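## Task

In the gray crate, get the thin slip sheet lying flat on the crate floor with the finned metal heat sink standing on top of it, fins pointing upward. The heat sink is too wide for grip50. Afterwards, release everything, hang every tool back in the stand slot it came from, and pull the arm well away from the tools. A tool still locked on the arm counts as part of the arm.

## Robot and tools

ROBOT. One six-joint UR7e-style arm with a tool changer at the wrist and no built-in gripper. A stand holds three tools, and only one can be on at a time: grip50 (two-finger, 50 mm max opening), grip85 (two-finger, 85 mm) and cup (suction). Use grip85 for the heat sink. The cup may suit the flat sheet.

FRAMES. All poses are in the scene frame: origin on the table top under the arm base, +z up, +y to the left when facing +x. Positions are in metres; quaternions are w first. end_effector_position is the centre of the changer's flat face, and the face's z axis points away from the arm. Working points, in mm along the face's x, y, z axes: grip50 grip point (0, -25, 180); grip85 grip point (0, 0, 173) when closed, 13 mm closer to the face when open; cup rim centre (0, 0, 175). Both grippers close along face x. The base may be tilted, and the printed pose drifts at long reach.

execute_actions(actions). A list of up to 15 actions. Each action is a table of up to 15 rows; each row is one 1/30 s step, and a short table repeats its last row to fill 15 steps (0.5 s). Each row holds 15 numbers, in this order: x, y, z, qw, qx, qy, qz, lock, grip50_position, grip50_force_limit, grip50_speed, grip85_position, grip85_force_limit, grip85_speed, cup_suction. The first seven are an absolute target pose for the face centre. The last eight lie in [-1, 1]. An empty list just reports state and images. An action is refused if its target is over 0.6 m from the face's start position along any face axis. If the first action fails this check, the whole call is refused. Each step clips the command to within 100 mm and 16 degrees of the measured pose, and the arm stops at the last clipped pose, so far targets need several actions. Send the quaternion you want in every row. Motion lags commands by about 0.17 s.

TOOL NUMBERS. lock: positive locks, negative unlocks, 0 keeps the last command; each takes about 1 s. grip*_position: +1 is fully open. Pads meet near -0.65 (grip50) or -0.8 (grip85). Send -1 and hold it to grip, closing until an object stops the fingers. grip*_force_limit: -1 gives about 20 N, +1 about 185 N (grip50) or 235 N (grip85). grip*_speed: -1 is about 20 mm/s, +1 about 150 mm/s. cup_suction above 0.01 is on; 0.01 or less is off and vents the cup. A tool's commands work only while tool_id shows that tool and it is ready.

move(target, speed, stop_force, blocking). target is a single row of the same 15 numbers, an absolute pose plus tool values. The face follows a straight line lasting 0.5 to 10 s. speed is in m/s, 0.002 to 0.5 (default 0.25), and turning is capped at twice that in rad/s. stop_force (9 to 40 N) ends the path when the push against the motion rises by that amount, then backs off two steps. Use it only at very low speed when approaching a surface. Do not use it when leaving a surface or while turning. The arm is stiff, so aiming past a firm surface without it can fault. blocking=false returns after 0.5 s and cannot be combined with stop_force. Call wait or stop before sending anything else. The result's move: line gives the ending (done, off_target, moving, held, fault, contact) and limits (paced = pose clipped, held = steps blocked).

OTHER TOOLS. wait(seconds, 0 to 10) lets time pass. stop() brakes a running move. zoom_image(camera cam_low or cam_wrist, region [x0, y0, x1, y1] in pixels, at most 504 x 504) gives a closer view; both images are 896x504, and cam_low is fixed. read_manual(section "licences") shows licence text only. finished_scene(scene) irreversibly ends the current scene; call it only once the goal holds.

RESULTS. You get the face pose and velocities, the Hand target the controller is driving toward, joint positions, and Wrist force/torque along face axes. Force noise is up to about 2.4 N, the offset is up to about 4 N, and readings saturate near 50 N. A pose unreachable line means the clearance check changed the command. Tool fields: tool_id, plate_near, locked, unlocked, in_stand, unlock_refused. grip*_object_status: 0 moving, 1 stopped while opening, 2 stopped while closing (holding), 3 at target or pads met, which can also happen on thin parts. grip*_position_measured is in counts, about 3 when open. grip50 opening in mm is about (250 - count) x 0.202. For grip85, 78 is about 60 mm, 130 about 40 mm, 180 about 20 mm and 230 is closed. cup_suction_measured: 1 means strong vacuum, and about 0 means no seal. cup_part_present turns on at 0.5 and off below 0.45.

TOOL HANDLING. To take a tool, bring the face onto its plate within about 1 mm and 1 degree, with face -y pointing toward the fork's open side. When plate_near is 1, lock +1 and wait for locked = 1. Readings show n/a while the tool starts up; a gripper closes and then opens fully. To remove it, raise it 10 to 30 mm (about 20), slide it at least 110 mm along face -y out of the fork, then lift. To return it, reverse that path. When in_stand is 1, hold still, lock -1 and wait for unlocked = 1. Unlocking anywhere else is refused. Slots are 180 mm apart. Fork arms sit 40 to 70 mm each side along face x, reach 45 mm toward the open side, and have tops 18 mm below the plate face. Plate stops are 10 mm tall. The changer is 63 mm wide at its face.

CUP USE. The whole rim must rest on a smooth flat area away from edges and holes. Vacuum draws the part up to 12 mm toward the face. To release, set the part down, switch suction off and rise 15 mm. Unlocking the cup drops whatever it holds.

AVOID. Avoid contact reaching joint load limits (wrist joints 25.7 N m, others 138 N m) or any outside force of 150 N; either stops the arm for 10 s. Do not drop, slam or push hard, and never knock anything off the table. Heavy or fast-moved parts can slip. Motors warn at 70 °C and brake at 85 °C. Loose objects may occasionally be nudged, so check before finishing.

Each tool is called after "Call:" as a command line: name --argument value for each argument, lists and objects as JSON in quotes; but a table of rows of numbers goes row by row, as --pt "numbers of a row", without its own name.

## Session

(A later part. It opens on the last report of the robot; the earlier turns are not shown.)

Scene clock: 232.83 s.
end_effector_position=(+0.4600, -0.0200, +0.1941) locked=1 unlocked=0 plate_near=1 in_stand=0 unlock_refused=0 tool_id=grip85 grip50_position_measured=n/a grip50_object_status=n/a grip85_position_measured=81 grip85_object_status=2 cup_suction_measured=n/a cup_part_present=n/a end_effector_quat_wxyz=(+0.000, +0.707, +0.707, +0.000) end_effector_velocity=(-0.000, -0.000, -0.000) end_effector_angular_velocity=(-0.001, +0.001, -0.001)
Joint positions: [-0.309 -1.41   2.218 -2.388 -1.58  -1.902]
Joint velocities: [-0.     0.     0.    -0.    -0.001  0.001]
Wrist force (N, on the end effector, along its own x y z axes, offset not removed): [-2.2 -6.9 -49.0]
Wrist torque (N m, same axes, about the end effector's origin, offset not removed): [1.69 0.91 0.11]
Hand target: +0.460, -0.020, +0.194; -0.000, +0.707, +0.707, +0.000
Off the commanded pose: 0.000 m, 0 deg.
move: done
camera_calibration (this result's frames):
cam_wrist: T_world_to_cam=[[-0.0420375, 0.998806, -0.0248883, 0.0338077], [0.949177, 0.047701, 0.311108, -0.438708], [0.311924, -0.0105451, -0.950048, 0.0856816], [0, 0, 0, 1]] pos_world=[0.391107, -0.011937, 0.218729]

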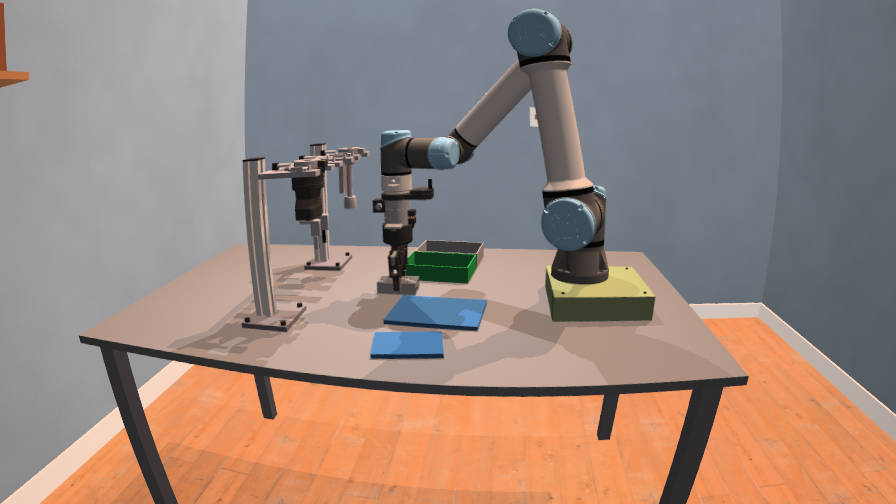

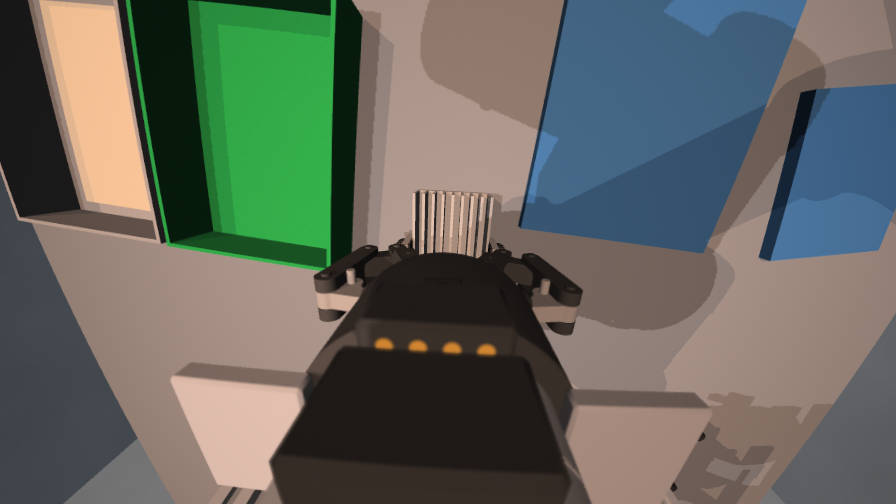

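Call:
move --target '[0.46,-0.02,0.28,0,0.7071,0.7071,0,0,1,0,0,-1,0,0,0]' --speed 0.1

Call:
move --target '[0.364,-0.304,0.28,0,0.9985,-0.055,0,0,1,0,0,-1,0,0,0]' --speed 0.2

Call:
move --target '[0.364,-0.304,0.235,0,0.9985,-0.055,0,0,1,0,0,-1,0,0,0]' --speed 0.04 --stop_force 10

Scene clock: 238.13 s.
end_effector_position=(+0.4599, -0.0200, +0.2798) locked=1 unlocked=0 plate_near=1 in_stand=0 unlock_refused=0 tool_id=grip85 grip50_position_measured=n/a grip50_object_status=n/a grip85_position_measured=81 grip85_object_status=2 cup_suction_measured=n/a cup_part_present=n/a end_effector_quat_wxyz=(+0.000, +0.707, +0.707, +0.000) end_effector_velocity=(+0.000, +0.000, +0.002) end_effector_angular_velocity=(+0.001, -0.004, +0.002)
Joint positions: [-0.307 -1.564  2.109 -2.125 -1.58  -1.9  ]
Joint velocities: [ 0.    -0.004 -0.003  0.003  0.002 -0.002]
Wrist force (N, on the end effector, along its own x y z axes, offset not removed): [-2.9 0.8 1.2]
Wrist torque (N m, same axes, about the end effector's origin, offset not removed): [-0.07 -0.04 -0.10]
Hand target: +0.460, -0.020, +0.280; -0.000, +0.707, +0.707, +0.000
Off the commanded pose: 0.000 m, 0 deg.
move: done
camera_calibration (this result's frames):
cam_wrist: T_world_to_cam=[[-0.0420554, 0.998807, -0.0248091, 0.035869], [0.949226, 0.0476915, 0.310959, -0.465274], [0.311772, -0.0104719, -0.950099, 0.167241], [0, 0, 0, 1]] pos_world=[0.391018, -0.0118853, 0.304467]

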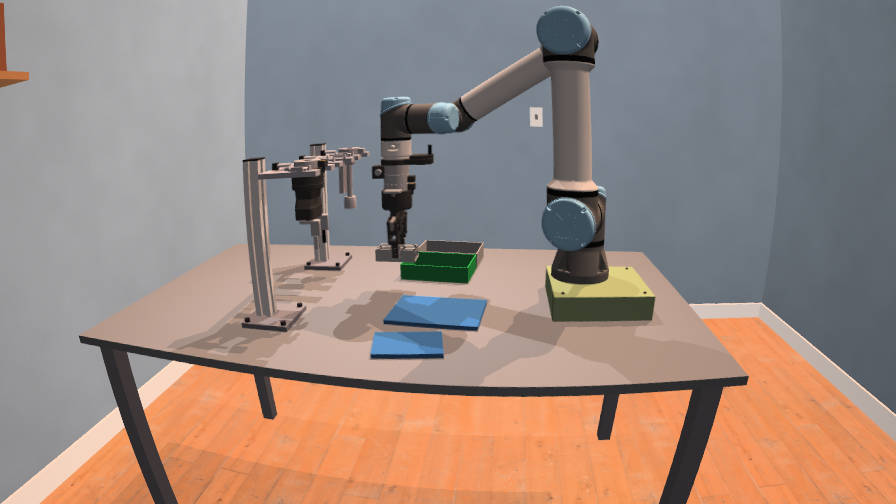

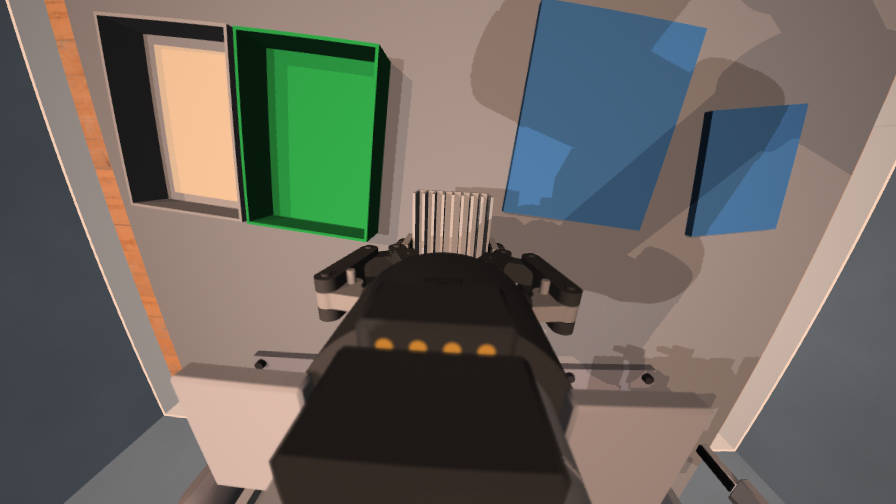

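Scene clock: 242.77 s.
end_effector_position=(+0.3641, -0.3038, +0.2800) locked=1 unlocked=0 plate_near=1 in_stand=0 unlock_refused=0 tool_id=grip85 grip50_position_measured=n/a grip50_object_status=n/a grip85_position_measured=81 grip85_object_status=2 cup_suction_measured=n/a cup_part_present=n/a end_effector_quat_wxyz=(+0.001, +0.999, -0.055, +0.000) end_effector_velocity=(-0.001, -0.002, +0.000) end_effector_angular_velocity=(-0.001, -0.000, -0.012)
Joint positions: [-0.957 -1.539  2.076 -2.122 -1.573 -0.87 ]
Joint velocities: [-0.003  0.001 -0.002  0.    -0.     0.009]
Wrist force (N, on the end effector, along its own x y z axes, offset not removed): [-0.3 3.6 -0.6]
Wrist torque (N m, same axes, about the end effector's origin, offset not removed): [0.39 0.12 -0.06]
Hand target: +0.364, -0.304, +0.280; +0.001, +0.998, -0.055, +0.000
Off the commanded pose: 0.000 m, 0 deg.
move: done
camera_calibration (this result's frames):
cam_wrist: T_world_to_cam=[[0.997448, -0.0669799, -0.0247301, -0.38692], [-0.0559332, -0.948295, 0.312423, -0.297867], [-0.0443776, -0.310243, -0.949621, 0.232807], [0, 0, 0, 1]] pos_world=[0.379603, -0.236155, 0.304571]

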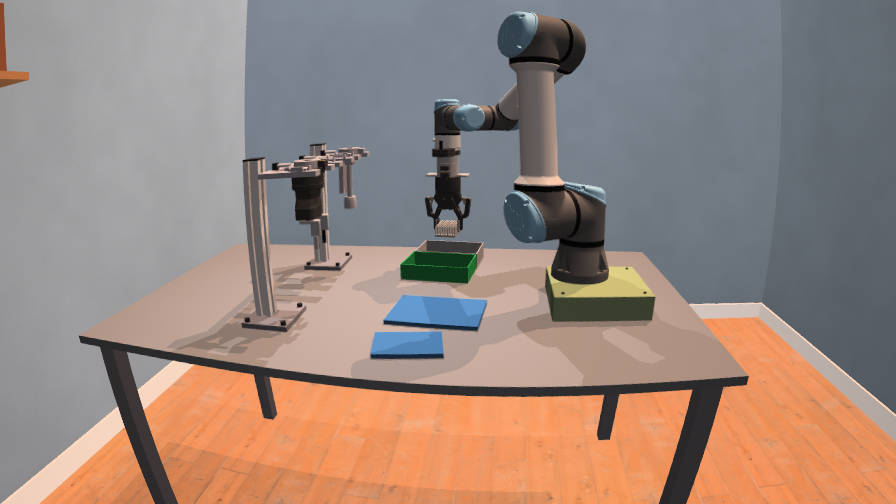

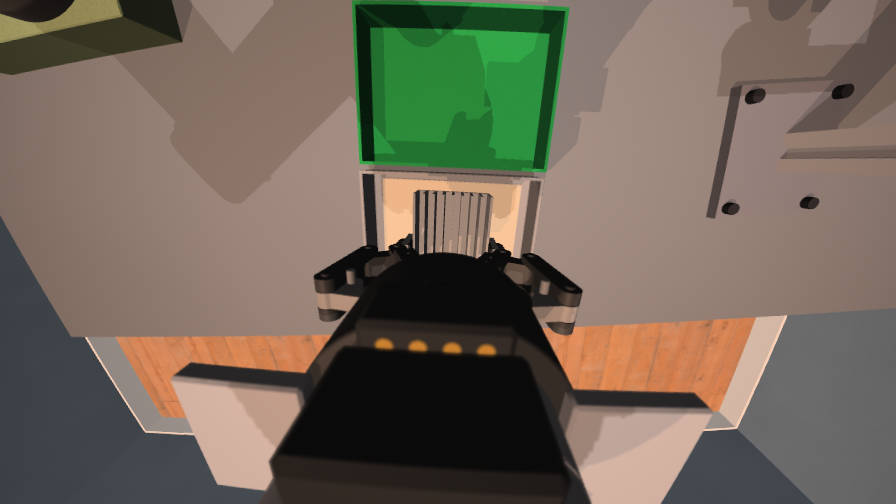

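Scene clock: 244.23 s.
end_effector_position=(+0.3640, -0.3040, +0.2352) locked=1 unlocked=0 plate_near=1 in_stand=0 unlock_refused=0 tool_id=grip85 grip50_position_measured=n/a grip50_object_status=n/a grip85_position_measured=81 grip85_object_status=2 cup_suction_measured=n/a cup_part_present=n/a end_effector_quat_wxyz=(-0.000, +0.998, -0.055, -0.000) end_effector_velocity=(-0.000, -0.000, -0.002) end_effector_angular_velocity=(+0.001, +0.001, +0.001)
Joint positions: [-0.958 -1.468  2.137 -2.252 -1.572 -0.87 ]
Joint velocities: [-0.001  0.004  0.002 -0.005 -0.    -0.002]
Wrist force (N, on the end effector, along its own x y z axes, offset not removed): [-3.4 -1.7 0.5]
Wrist torque (N m, same axes, about the end effector's origin, offset not removed): [-0.10 0.29 -0.16]
Hand target: +0.364, -0.304, +0.235; -0.000, +0.998, -0.055, -0.000
Off the commanded pose: 0.000 m, 0 deg.
move: done
camera_calibration (this result's frames):
cam_wrist: T_world_to_cam=[[0.997383, -0.067905, -0.0248383, -0.388214], [-0.05685, -0.948735, 0.310919, -0.283496], [-0.0446779, -0.308693, -0.950112, 0.190889], [0, 0, 0, 1]] pos_world=[0.37961, -0.236398, 0.259868]

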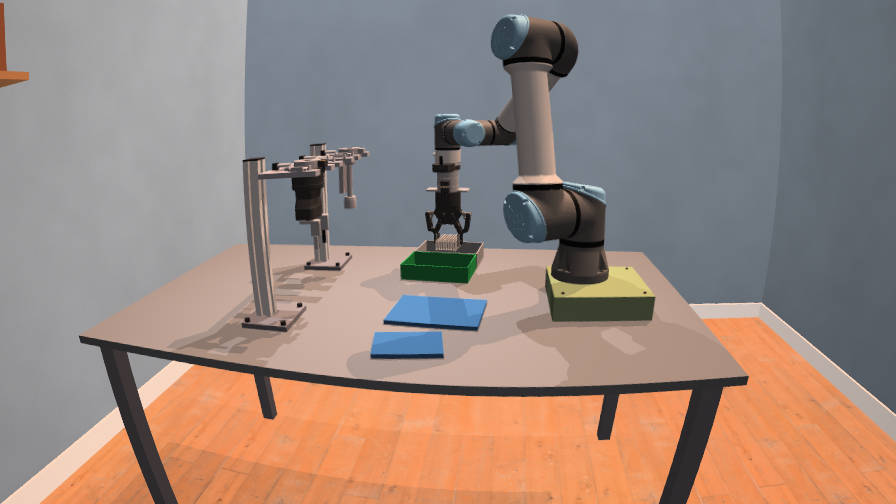

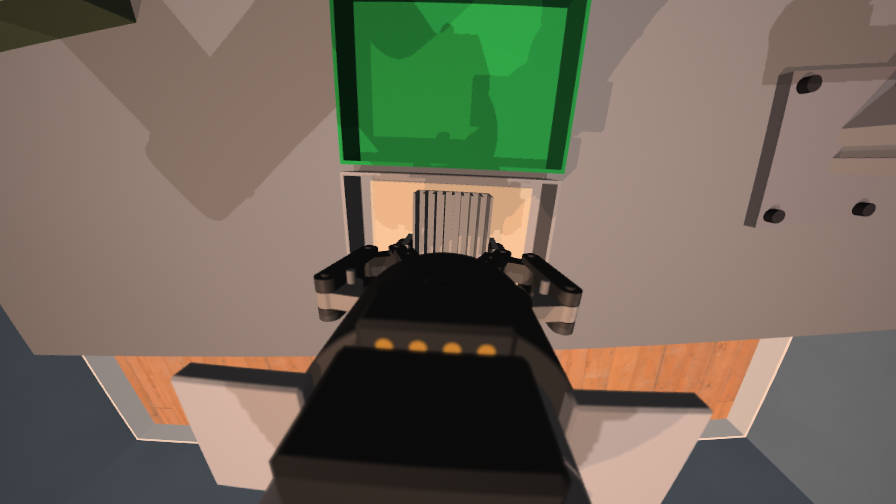

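Call:
move --target '[0.364,-0.304,0.207,0,0.9985,-0.055,0,0,1,0,0,-1,0,0,0]' --speed 0.015 --stop_force 10

Call:
move --target '[0.364,-0.304,0.19,0,0.9985,-0.055,0,0,1,0,0,-1,0,0,0]' --speed 0.005 --stop_force 10

Scene clock: 248.73 s.
end_effector_position=(+0.3640, -0.3040, +0.2072) locked=1 unlocked=0 plate_near=1 in_stand=0 unlock_refused=0 tool_id=grip85 grip50_position_measured=n/a grip50_object_status=n/a grip85_position_measured=81 grip85_object_status=2 cup_suction_measured=n/a cup_part_present=n/a end_effector_quat_wxyz=(-0.000, +0.998, -0.055, -0.000) end_effector_velocity=(-0.000, -0.000, -0.002) end_effector_angular_velocity=(+0.001, +0.000, -0.002)
Joint positions: [-0.958 -1.416  2.17  -2.337 -1.572 -0.87 ]
Joint velocities: [-0.001  0.004  0.002 -0.005  0.     0.001]
Wrist force (N, on the end effector, along its own x y z axes, offset not removed): [-2.9 1.9 -1.7]
Wrist torque (N m, same axes, about the end effector's origin, offset not removed): [0.18 0.43 -0.10]
Hand target: +0.364, -0.304, +0.207; -0.000, +0.998, -0.055, -0.000
Off the commanded pose: 0.000 m, 0 deg.
move: done
camera_calibration (this result's frames):
cam_wrist: T_world_to_cam=[[0.997382, -0.06791, -0.0248322, -0.388911], [-0.0568567, -0.948736, 0.310915, -0.27477], [-0.0446734, -0.308689, -0.950113, 0.164247], [0, 0, 0, 1]] pos_world=[0.379607, -0.236394, 0.231825]

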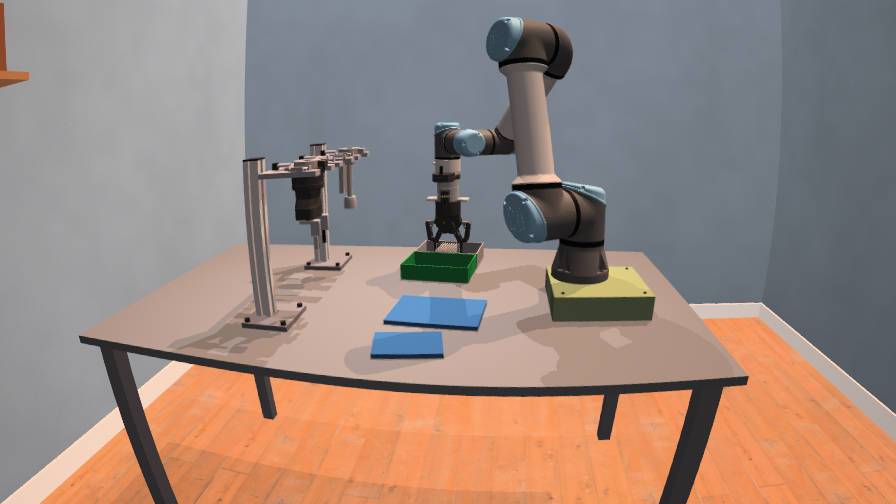

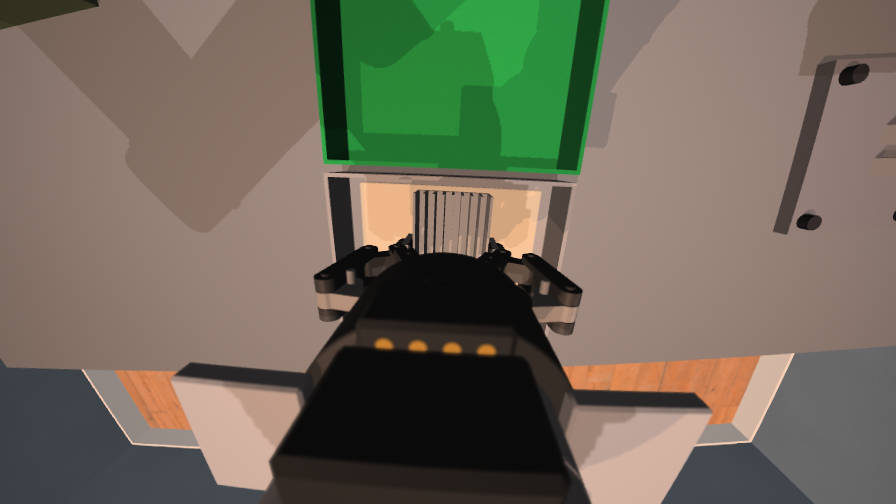

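Scene clock: 250.67 s.
end_effector_position=(+0.3640, -0.3040, +0.1993) locked=1 unlocked=0 plate_near=1 in_stand=0 unlock_refused=0 tool_id=grip85 grip50_position_measured=n/a grip50_object_status=n/a grip85_position_measured=81 grip85_object_status=2 cup_suction_measured=n/a cup_part_present=n/a end_effector_quat_wxyz=(+0.000, +0.998, -0.055, +0.000) end_effector_velocity=(-0.000, -0.000, +0.001) end_effector_angular_velocity=(+0.001, +0.003, -0.000)
Joint positions: [-0.958 -1.4    2.178 -2.361 -1.572 -0.87 ]
Joint velocities: [ 0.    -0.002 -0.002  0.007 -0.002  0.   ]
Wrist force (N, on the end effector, along its own x y z axes, offset not removed): [-0.1 2.9 -22.5]
Wrist torque (N m, same axes, about the end effector's origin, offset not removed): [0.01 0.65 -0.10]
Hand target: +0.364, -0.304, +0.200; +0.000, +0.998, -0.055, +0.000
Off the commanded pose: 0.009 m, 0 deg.
move: contact
camera_calibration (this result's frames):
cam_wrist: T_world_to_cam=[[0.997385, -0.0679103, -0.024743, -0.389124], [-0.0568818, -0.948714, 0.310976, -0.272325], [-0.0445925, -0.308755, -0.950096, 0.156754], [0, 0, 0, 1]] pos_world=[0.379606, -0.236386, 0.223989]

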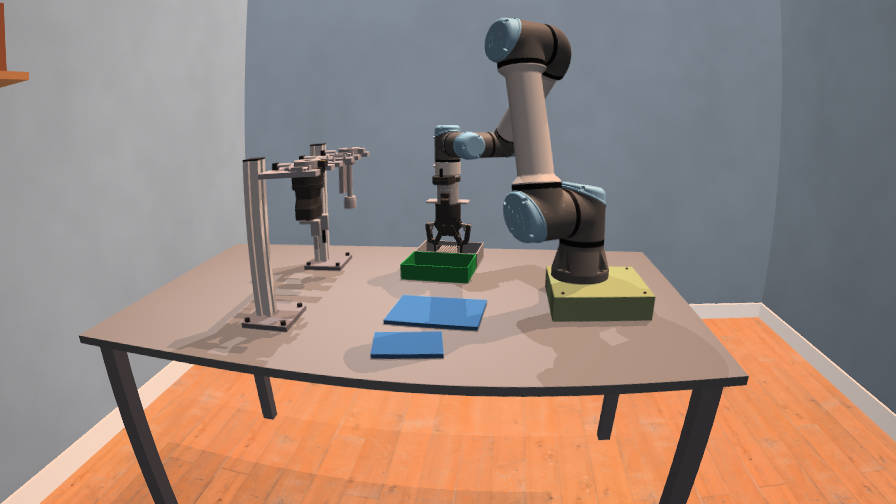

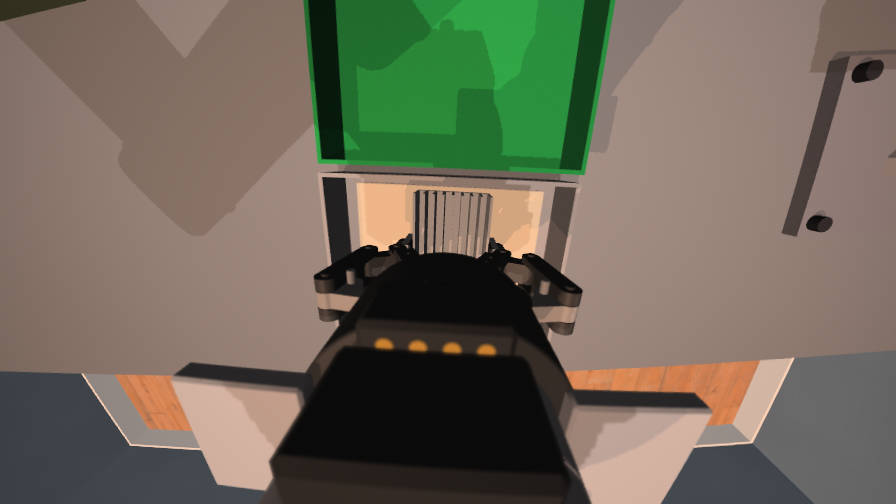

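Call:
move --target '[0.364,-0.304,0.2,0,0.9985,-0.055,0,0,1,0,0,0.75,0,-0.5,0]'

Call:
move --target '[0.364,-0.304,0.3,0,0.9985,-0.055,0,0,1,0,0,0.75,0,-0.5,0]' --speed 0.1

Call:
move --target '[0.50,-0.0154,0.381,0,0.6974,0.7167,0,0,1,0,0,1,0,0,0]'

Call:
move --target '[0.63,-0.0119,0.381,0,0.6974,0.7167,0,0,1,0,0,1,0,0,0]' --speed 0.05 --stop_force 15

Call:
move --target '[0.63,-0.0119,0.3617,0,0.6974,0.7167,0,0,1,0,0,1,0,0,0]' --speed 0.01 --stop_force 15

Call:
execute_actions --actions '[[[0.63,-0.0119,0.3617,0,0.6974,0.7167,0,-1,1,0,0,1,0,0,0]],[[0.63,-0.0119,0.3617,0,0.6974,0.7167,0,-1,1,0,0,1,0,0,0]],[[0.63,-0.0119,0.3617,0,0.6974,0.7167,0,-1,1,0,0,1,0,0,0]]]'

Scene clock: 258.47 s.
end_effector_position=(+0.3640, -0.3040, +0.2000) locked=1 unlocked=0 plate_near=1 in_stand=0 unlock_refused=0 tool_id=grip85 grip50_position_measured=n/a grip50_object_status=n/a grip85_position_measured=35 grip85_object_status=0 cup_suction_measured=n/a cup_part_present=n/a end_effector_quat_wxyz=(+0.000, +0.998, -0.055, -0.000) end_effector_velocity=(+0.000, +0.000, +0.001) end_effector_angular_velocity=(-0.002, -0.001, +0.001)
Joint positions: [-0.958 -1.402  2.177 -2.359 -1.572 -0.87 ]
Joint velocities: [ 0.    -0.002 -0.    -0.    -0.001 -0.   ]
Wrist force (N, on the end effector, along its own x y z axes, offset not removed): [-4.2 -2.7 2.0]
Wrist torque (N m, same axes, about the end effector's origin, offset not removed): [-0.21 0.24 -0.09]
Hand target: +0.364, -0.304, +0.200; +0.000, +0.998, -0.055, -0.000
Off the commanded pose: 0.000 m, 0 deg.
move: done
camera_calibration (this result's frames):
cam_wrist: T_world_to_cam=[[0.997382, -0.0679027, -0.02487, -0.389061], [-0.0568362, -0.948724, 0.310955, -0.272542], [-0.0447095, -0.308728, -0.950099, 0.15743], [0, 0, 0, 1]] pos_world=[0.379591, -0.236382, 0.224647]

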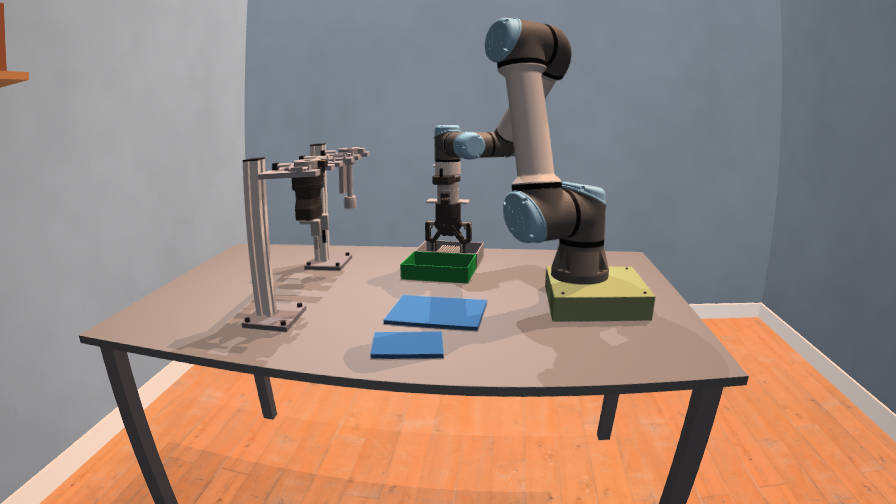

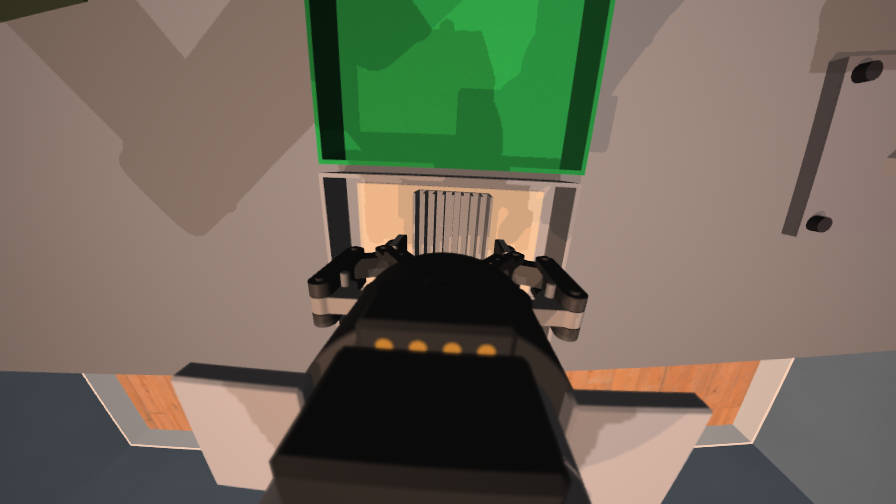

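Scene clock: 259.93 s.
end_effector_position=(+0.3640, -0.3039, +0.2998) locked=1 unlocked=0 plate_near=1 in_stand=0 unlock_refused=0 tool_id=grip85 grip50_position_measured=n/a grip50_object_status=n/a grip85_position_measured=35 grip85_object_status=3 cup_suction_measured=n/a cup_part_present=n/a end_effector_quat_wxyz=(+0.000, +0.998, -0.055, -0.000) end_effector_velocity=(+0.000, +0.000, +0.001) end_effector_angular_velocity=(+0.000, +0.000, +0.002)
Joint positions: [-0.958 -1.565  2.045 -2.063 -1.572 -0.869]
Joint velocities: [ 0.001 -0.001 -0.003  0.004 -0.    -0.001]
Wrist force (N, on the end effector, along its own x y z axes, offset not removed): [-3.2 0.3 -1.3]
Wrist torque (N m, same axes, about the end effector's origin, offset not removed): [0.08 0.28 -0.10]
Hand target: +0.364, -0.304, +0.300; +0.000, +0.998, -0.055, +0.000
Off the commanded pose: 0.000 m, 0 deg.
move: done
camera_calibration (this result's frames):
cam_wrist: T_world_to_cam=[[0.997382, -0.0679068, -0.0248503, -0.386569], [-0.0568455, -0.948717, 0.310972, -0.303494], [-0.044693, -0.308746, -0.950094, 0.252288], [0, 0, 0, 1]] pos_world=[0.37958, -0.236288, 0.324469]

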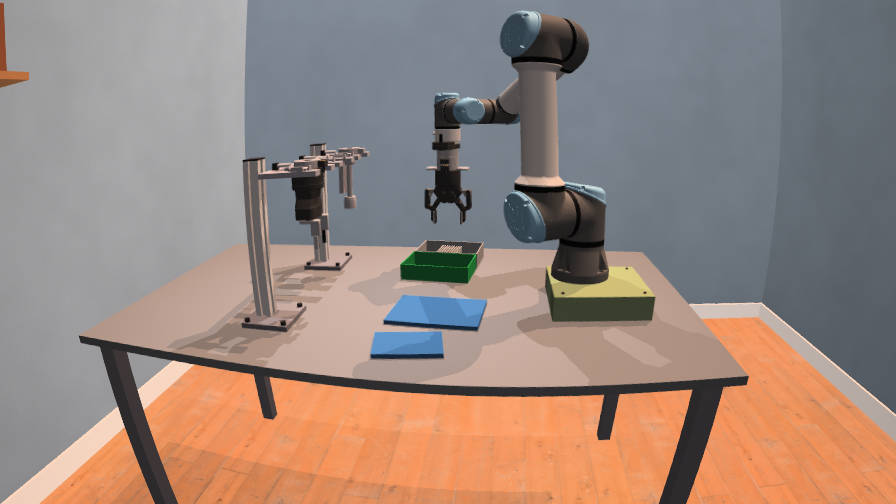

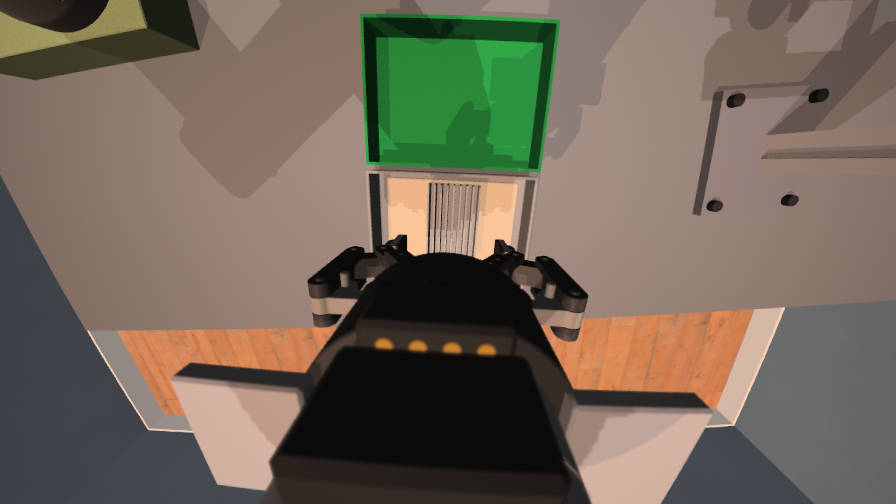

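Scene clock: 263.83 s.
end_effector_position=(+0.4998, -0.0155, +0.3810) locked=1 unlocked=0 plate_near=1 in_stand=0 unlock_refused=0 tool_id=grip85 grip50_position_measured=n/a grip50_object_status=n/a grip85_position_measured=3 grip85_object_status=3 cup_suction_measured=n/a cup_part_present=n/a end_effector_quat_wxyz=(-0.001, +0.698, +0.716, +0.001) end_effector_velocity=(+0.001, +0.001, -0.000) end_effector_angular_velocity=(-0.000, +0.002, +0.010)
Joint positions: [-0.27  -1.57   1.832 -1.842 -1.578 -1.89 ]
Joint velocities: [ 0.004  0.003 -0.003  0.002 -0.001 -0.006]
Wrist force (N, on the end effector, along its own x y z axes, offset not removed): [-4.3 0.4 -1.0]
Wrist torque (N m, same axes, about the end effector's origin, offset not removed): [-0.11 0.20 0.04]
Hand target: +0.500, -0.015, +0.381; -0.001, +0.697, +0.717, +0.001
Off the commanded pose: 0.000 m, 0 deg.
move: done
camera_calibration (this result's frames):
cam_wrist: T_world_to_cam=[[-0.0685202, 0.997381, -0.0231569, 0.0482165], [0.947622, 0.0723247, 0.311097, -0.533687], [0.311957, -0.000627574, -0.950096, 0.251025], [0, 0, 0, 1]] pos_world=[0.430728, -0.00933389, 0.405643]

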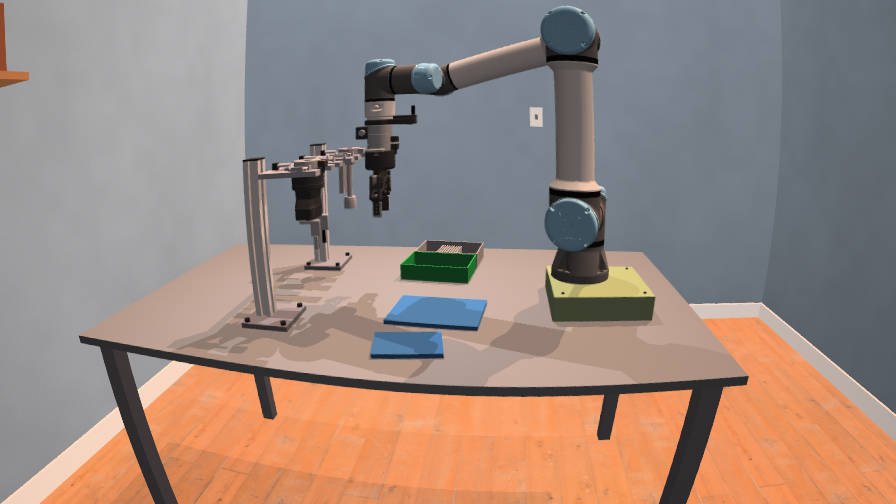

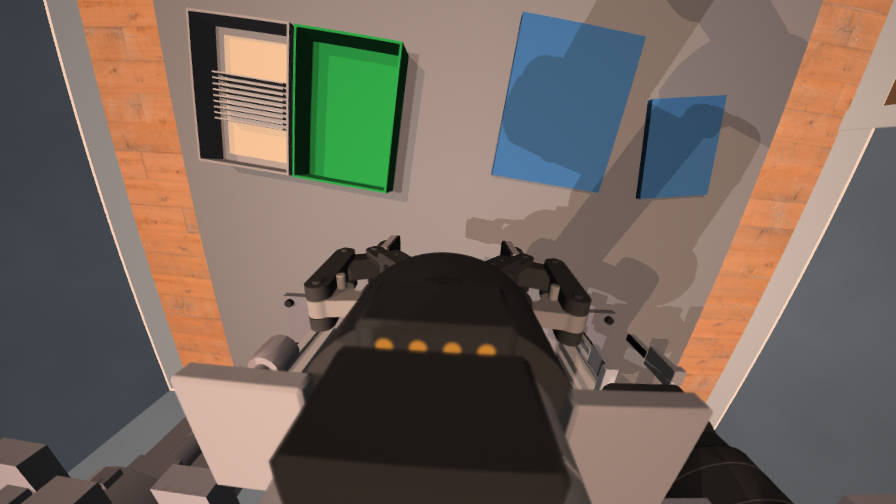

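Scene clock: 266.80 s.
end_effector_position=(+0.6298, -0.0120, +0.3812) locked=1 unlocked=0 plate_near=1 in_stand=0 unlock_refused=0 tool_id=grip85 grip50_position_measured=n/a grip50_object_status=n/a grip85_position_measured=3 grip85_object_status=3 cup_suction_measured=n/a cup_part_present=n/a end_effector_quat_wxyz=(-0.000, +0.697, +0.717, +0.000) end_effector_velocity=(+0.002, -0.001, +0.001) end_effector_angular_velocity=(-0.001, -0.000, +0.001)
Joint positions: [-0.203 -1.262  1.469 -1.786 -1.58  -1.823]
Joint velocities: [-0.001  0.003 -0.006  0.002 -0.001 -0.001]
Wrist force (N, on the end effector, along its own x y z axes, offset not removed): [-1.8 1.1 -2.1]
Wrist torque (N m, same axes, about the end effector's origin, offset not removed): [-0.02 0.07 0.04]
Hand target: +0.630, -0.012, +0.381; -0.000, +0.697, +0.717, +0.000
Off the commanded pose: 0.000 m, 0 deg.
move: done
camera_calibration (this result's frames):
cam_wrist: T_world_to_cam=[[-0.0692909, 0.997292, -0.0246653, 0.0546313], [0.947593, 0.0735272, 0.310904, -0.657068], [0.311876, -0.00182984, -0.950121, 0.210702], [0, 0, 0, 1]] pos_world=[0.560706, -0.00578535, 0.405826]

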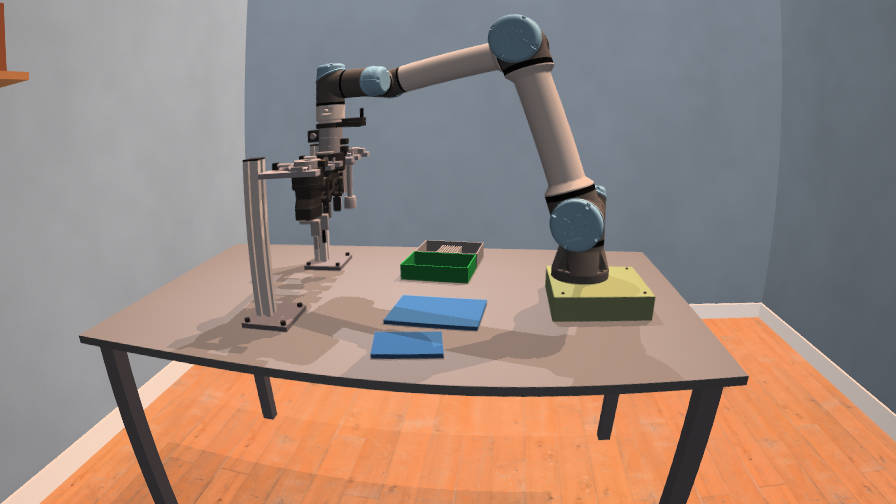

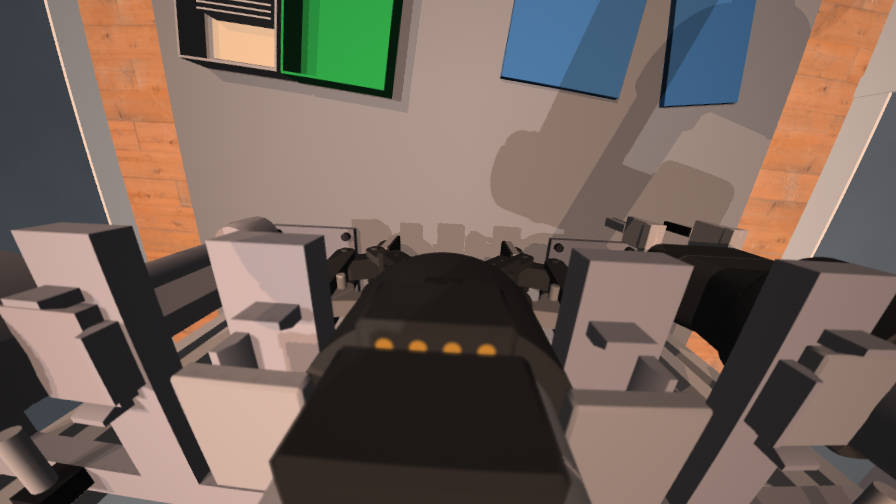

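Scene clock: 268.97 s.
end_effector_position=(+0.6300, -0.0119, +0.3618) locked=1 unlocked=0 plate_near=1 in_stand=1 unlock_refused=0 tool_id=grip85 grip50_position_measured=n/a grip50_object_status=n/a grip85_position_measured=3 grip85_object_status=3 cup_suction_measured=n/a cup_part_present=n/a end_effector_quat_wxyz=(-0.000, +0.697, +0.717, -0.000) end_effector_velocity=(-0.000, -0.001, -0.000) end_effector_angular_velocity=(-0.000, -0.002, +0.002)
Joint positions: [-0.203 -1.251  1.505 -1.833 -1.58  -1.823]
Joint velocities: [-0.001 -0.001  0.003 -0.005  0.    -0.003]
Wrist force (N, on the end effector, along its own x y z axes, offset not removed): [-2.0 0.6 -0.4]
Wrist torque (N m, same axes, about the end effector's origin, offset not removed): [0.02 0.45 -0.09]
Hand target: +0.630, -0.012, +0.362; -0.000, +0.697, +0.717, -0.000
Off the commanded pose: 0.000 m, 0 deg.
move: done
camera_calibration (this result's frames):
cam_wrist: T_world_to_cam=[[-0.0692892, 0.997288, -0.0248237, 0.054154], [0.947586, 0.0735751, 0.310915, -0.651243], [0.311898, -0.00197949, -0.950114, 0.192275], [0, 0, 0, 1]] pos_world=[0.560891, -0.00571123, 0.386508]

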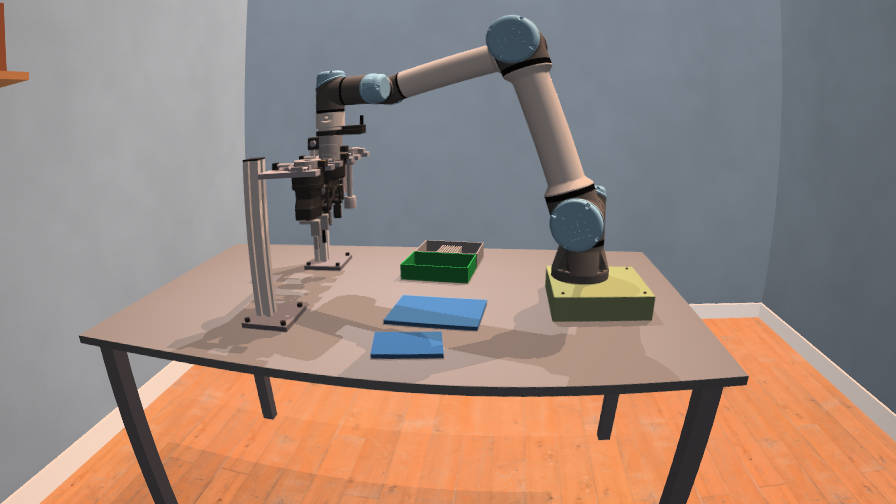

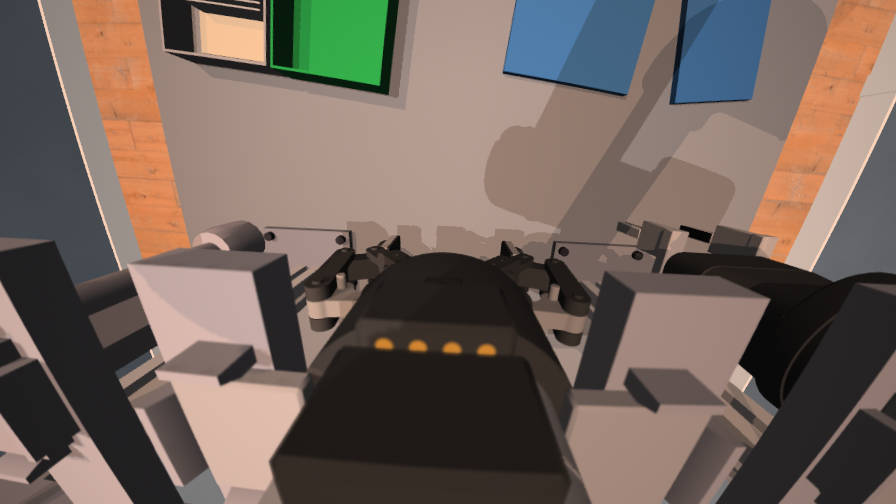

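Scene clock: 270.47 s.
end_effector_position=(+0.6300, -0.0119, +0.3617) locked=0 unlocked=1 plate_near=1 in_stand=1 unlock_refused=0 tool_id=none grip50_position_measured=n/a grip50_object_status=n/a grip85_position_measured=n/a grip85_object_status=n/a cup_suction_measured=n/a cup_part_present=n/a end_effector_quat_wxyz=(-0.000, +0.697, +0.717, -0.000) end_effector_velocity=(+0.000, +0.000, +0.000) end_effector_angular_velocity=(+0.002, -0.001, -0.000)
Joint positions: [-0.203 -1.251  1.505 -1.834 -1.581 -1.823]
Joint velocities: [-0.    -0.001  0.    -0.     0.002 -0.   ]
Wrist force (N, on the end effector, along its own x y z axes, offset not removed): [-3.2 1.6 -0.9]
Wrist torque (N m, same axes, about the end effector's origin, offset not removed): [0.26 0.10 0.03]
Hand target: +0.630, -0.012, +0.362; +0.000, +0.697, +0.717, +0.000
Off the commanded pose: 0.000 m, 0 deg.
camera_calibration (this result's frames):
cam_wrist: T_world_to_cam=[[-0.0692899, 0.997288, -0.024828, 0.0541518], [0.947585, 0.0735771, 0.310915, -0.651187], [0.311899, -0.00198337, -0.950113, 0.192122], [0, 0, 0, 1]] pos_world=[0.560885, -0.00571143, 0.386346]

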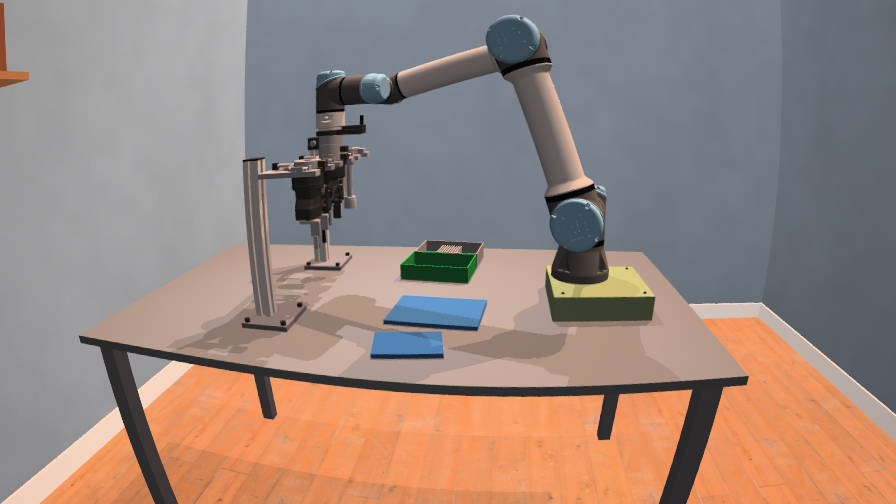

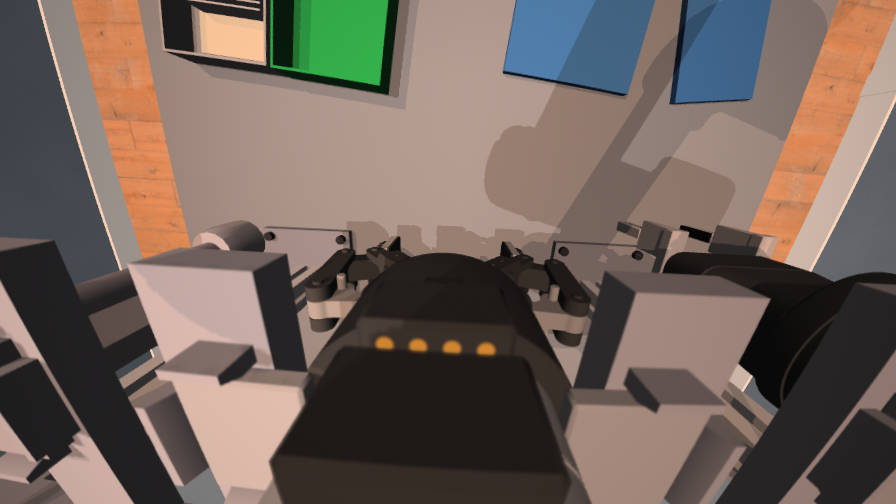

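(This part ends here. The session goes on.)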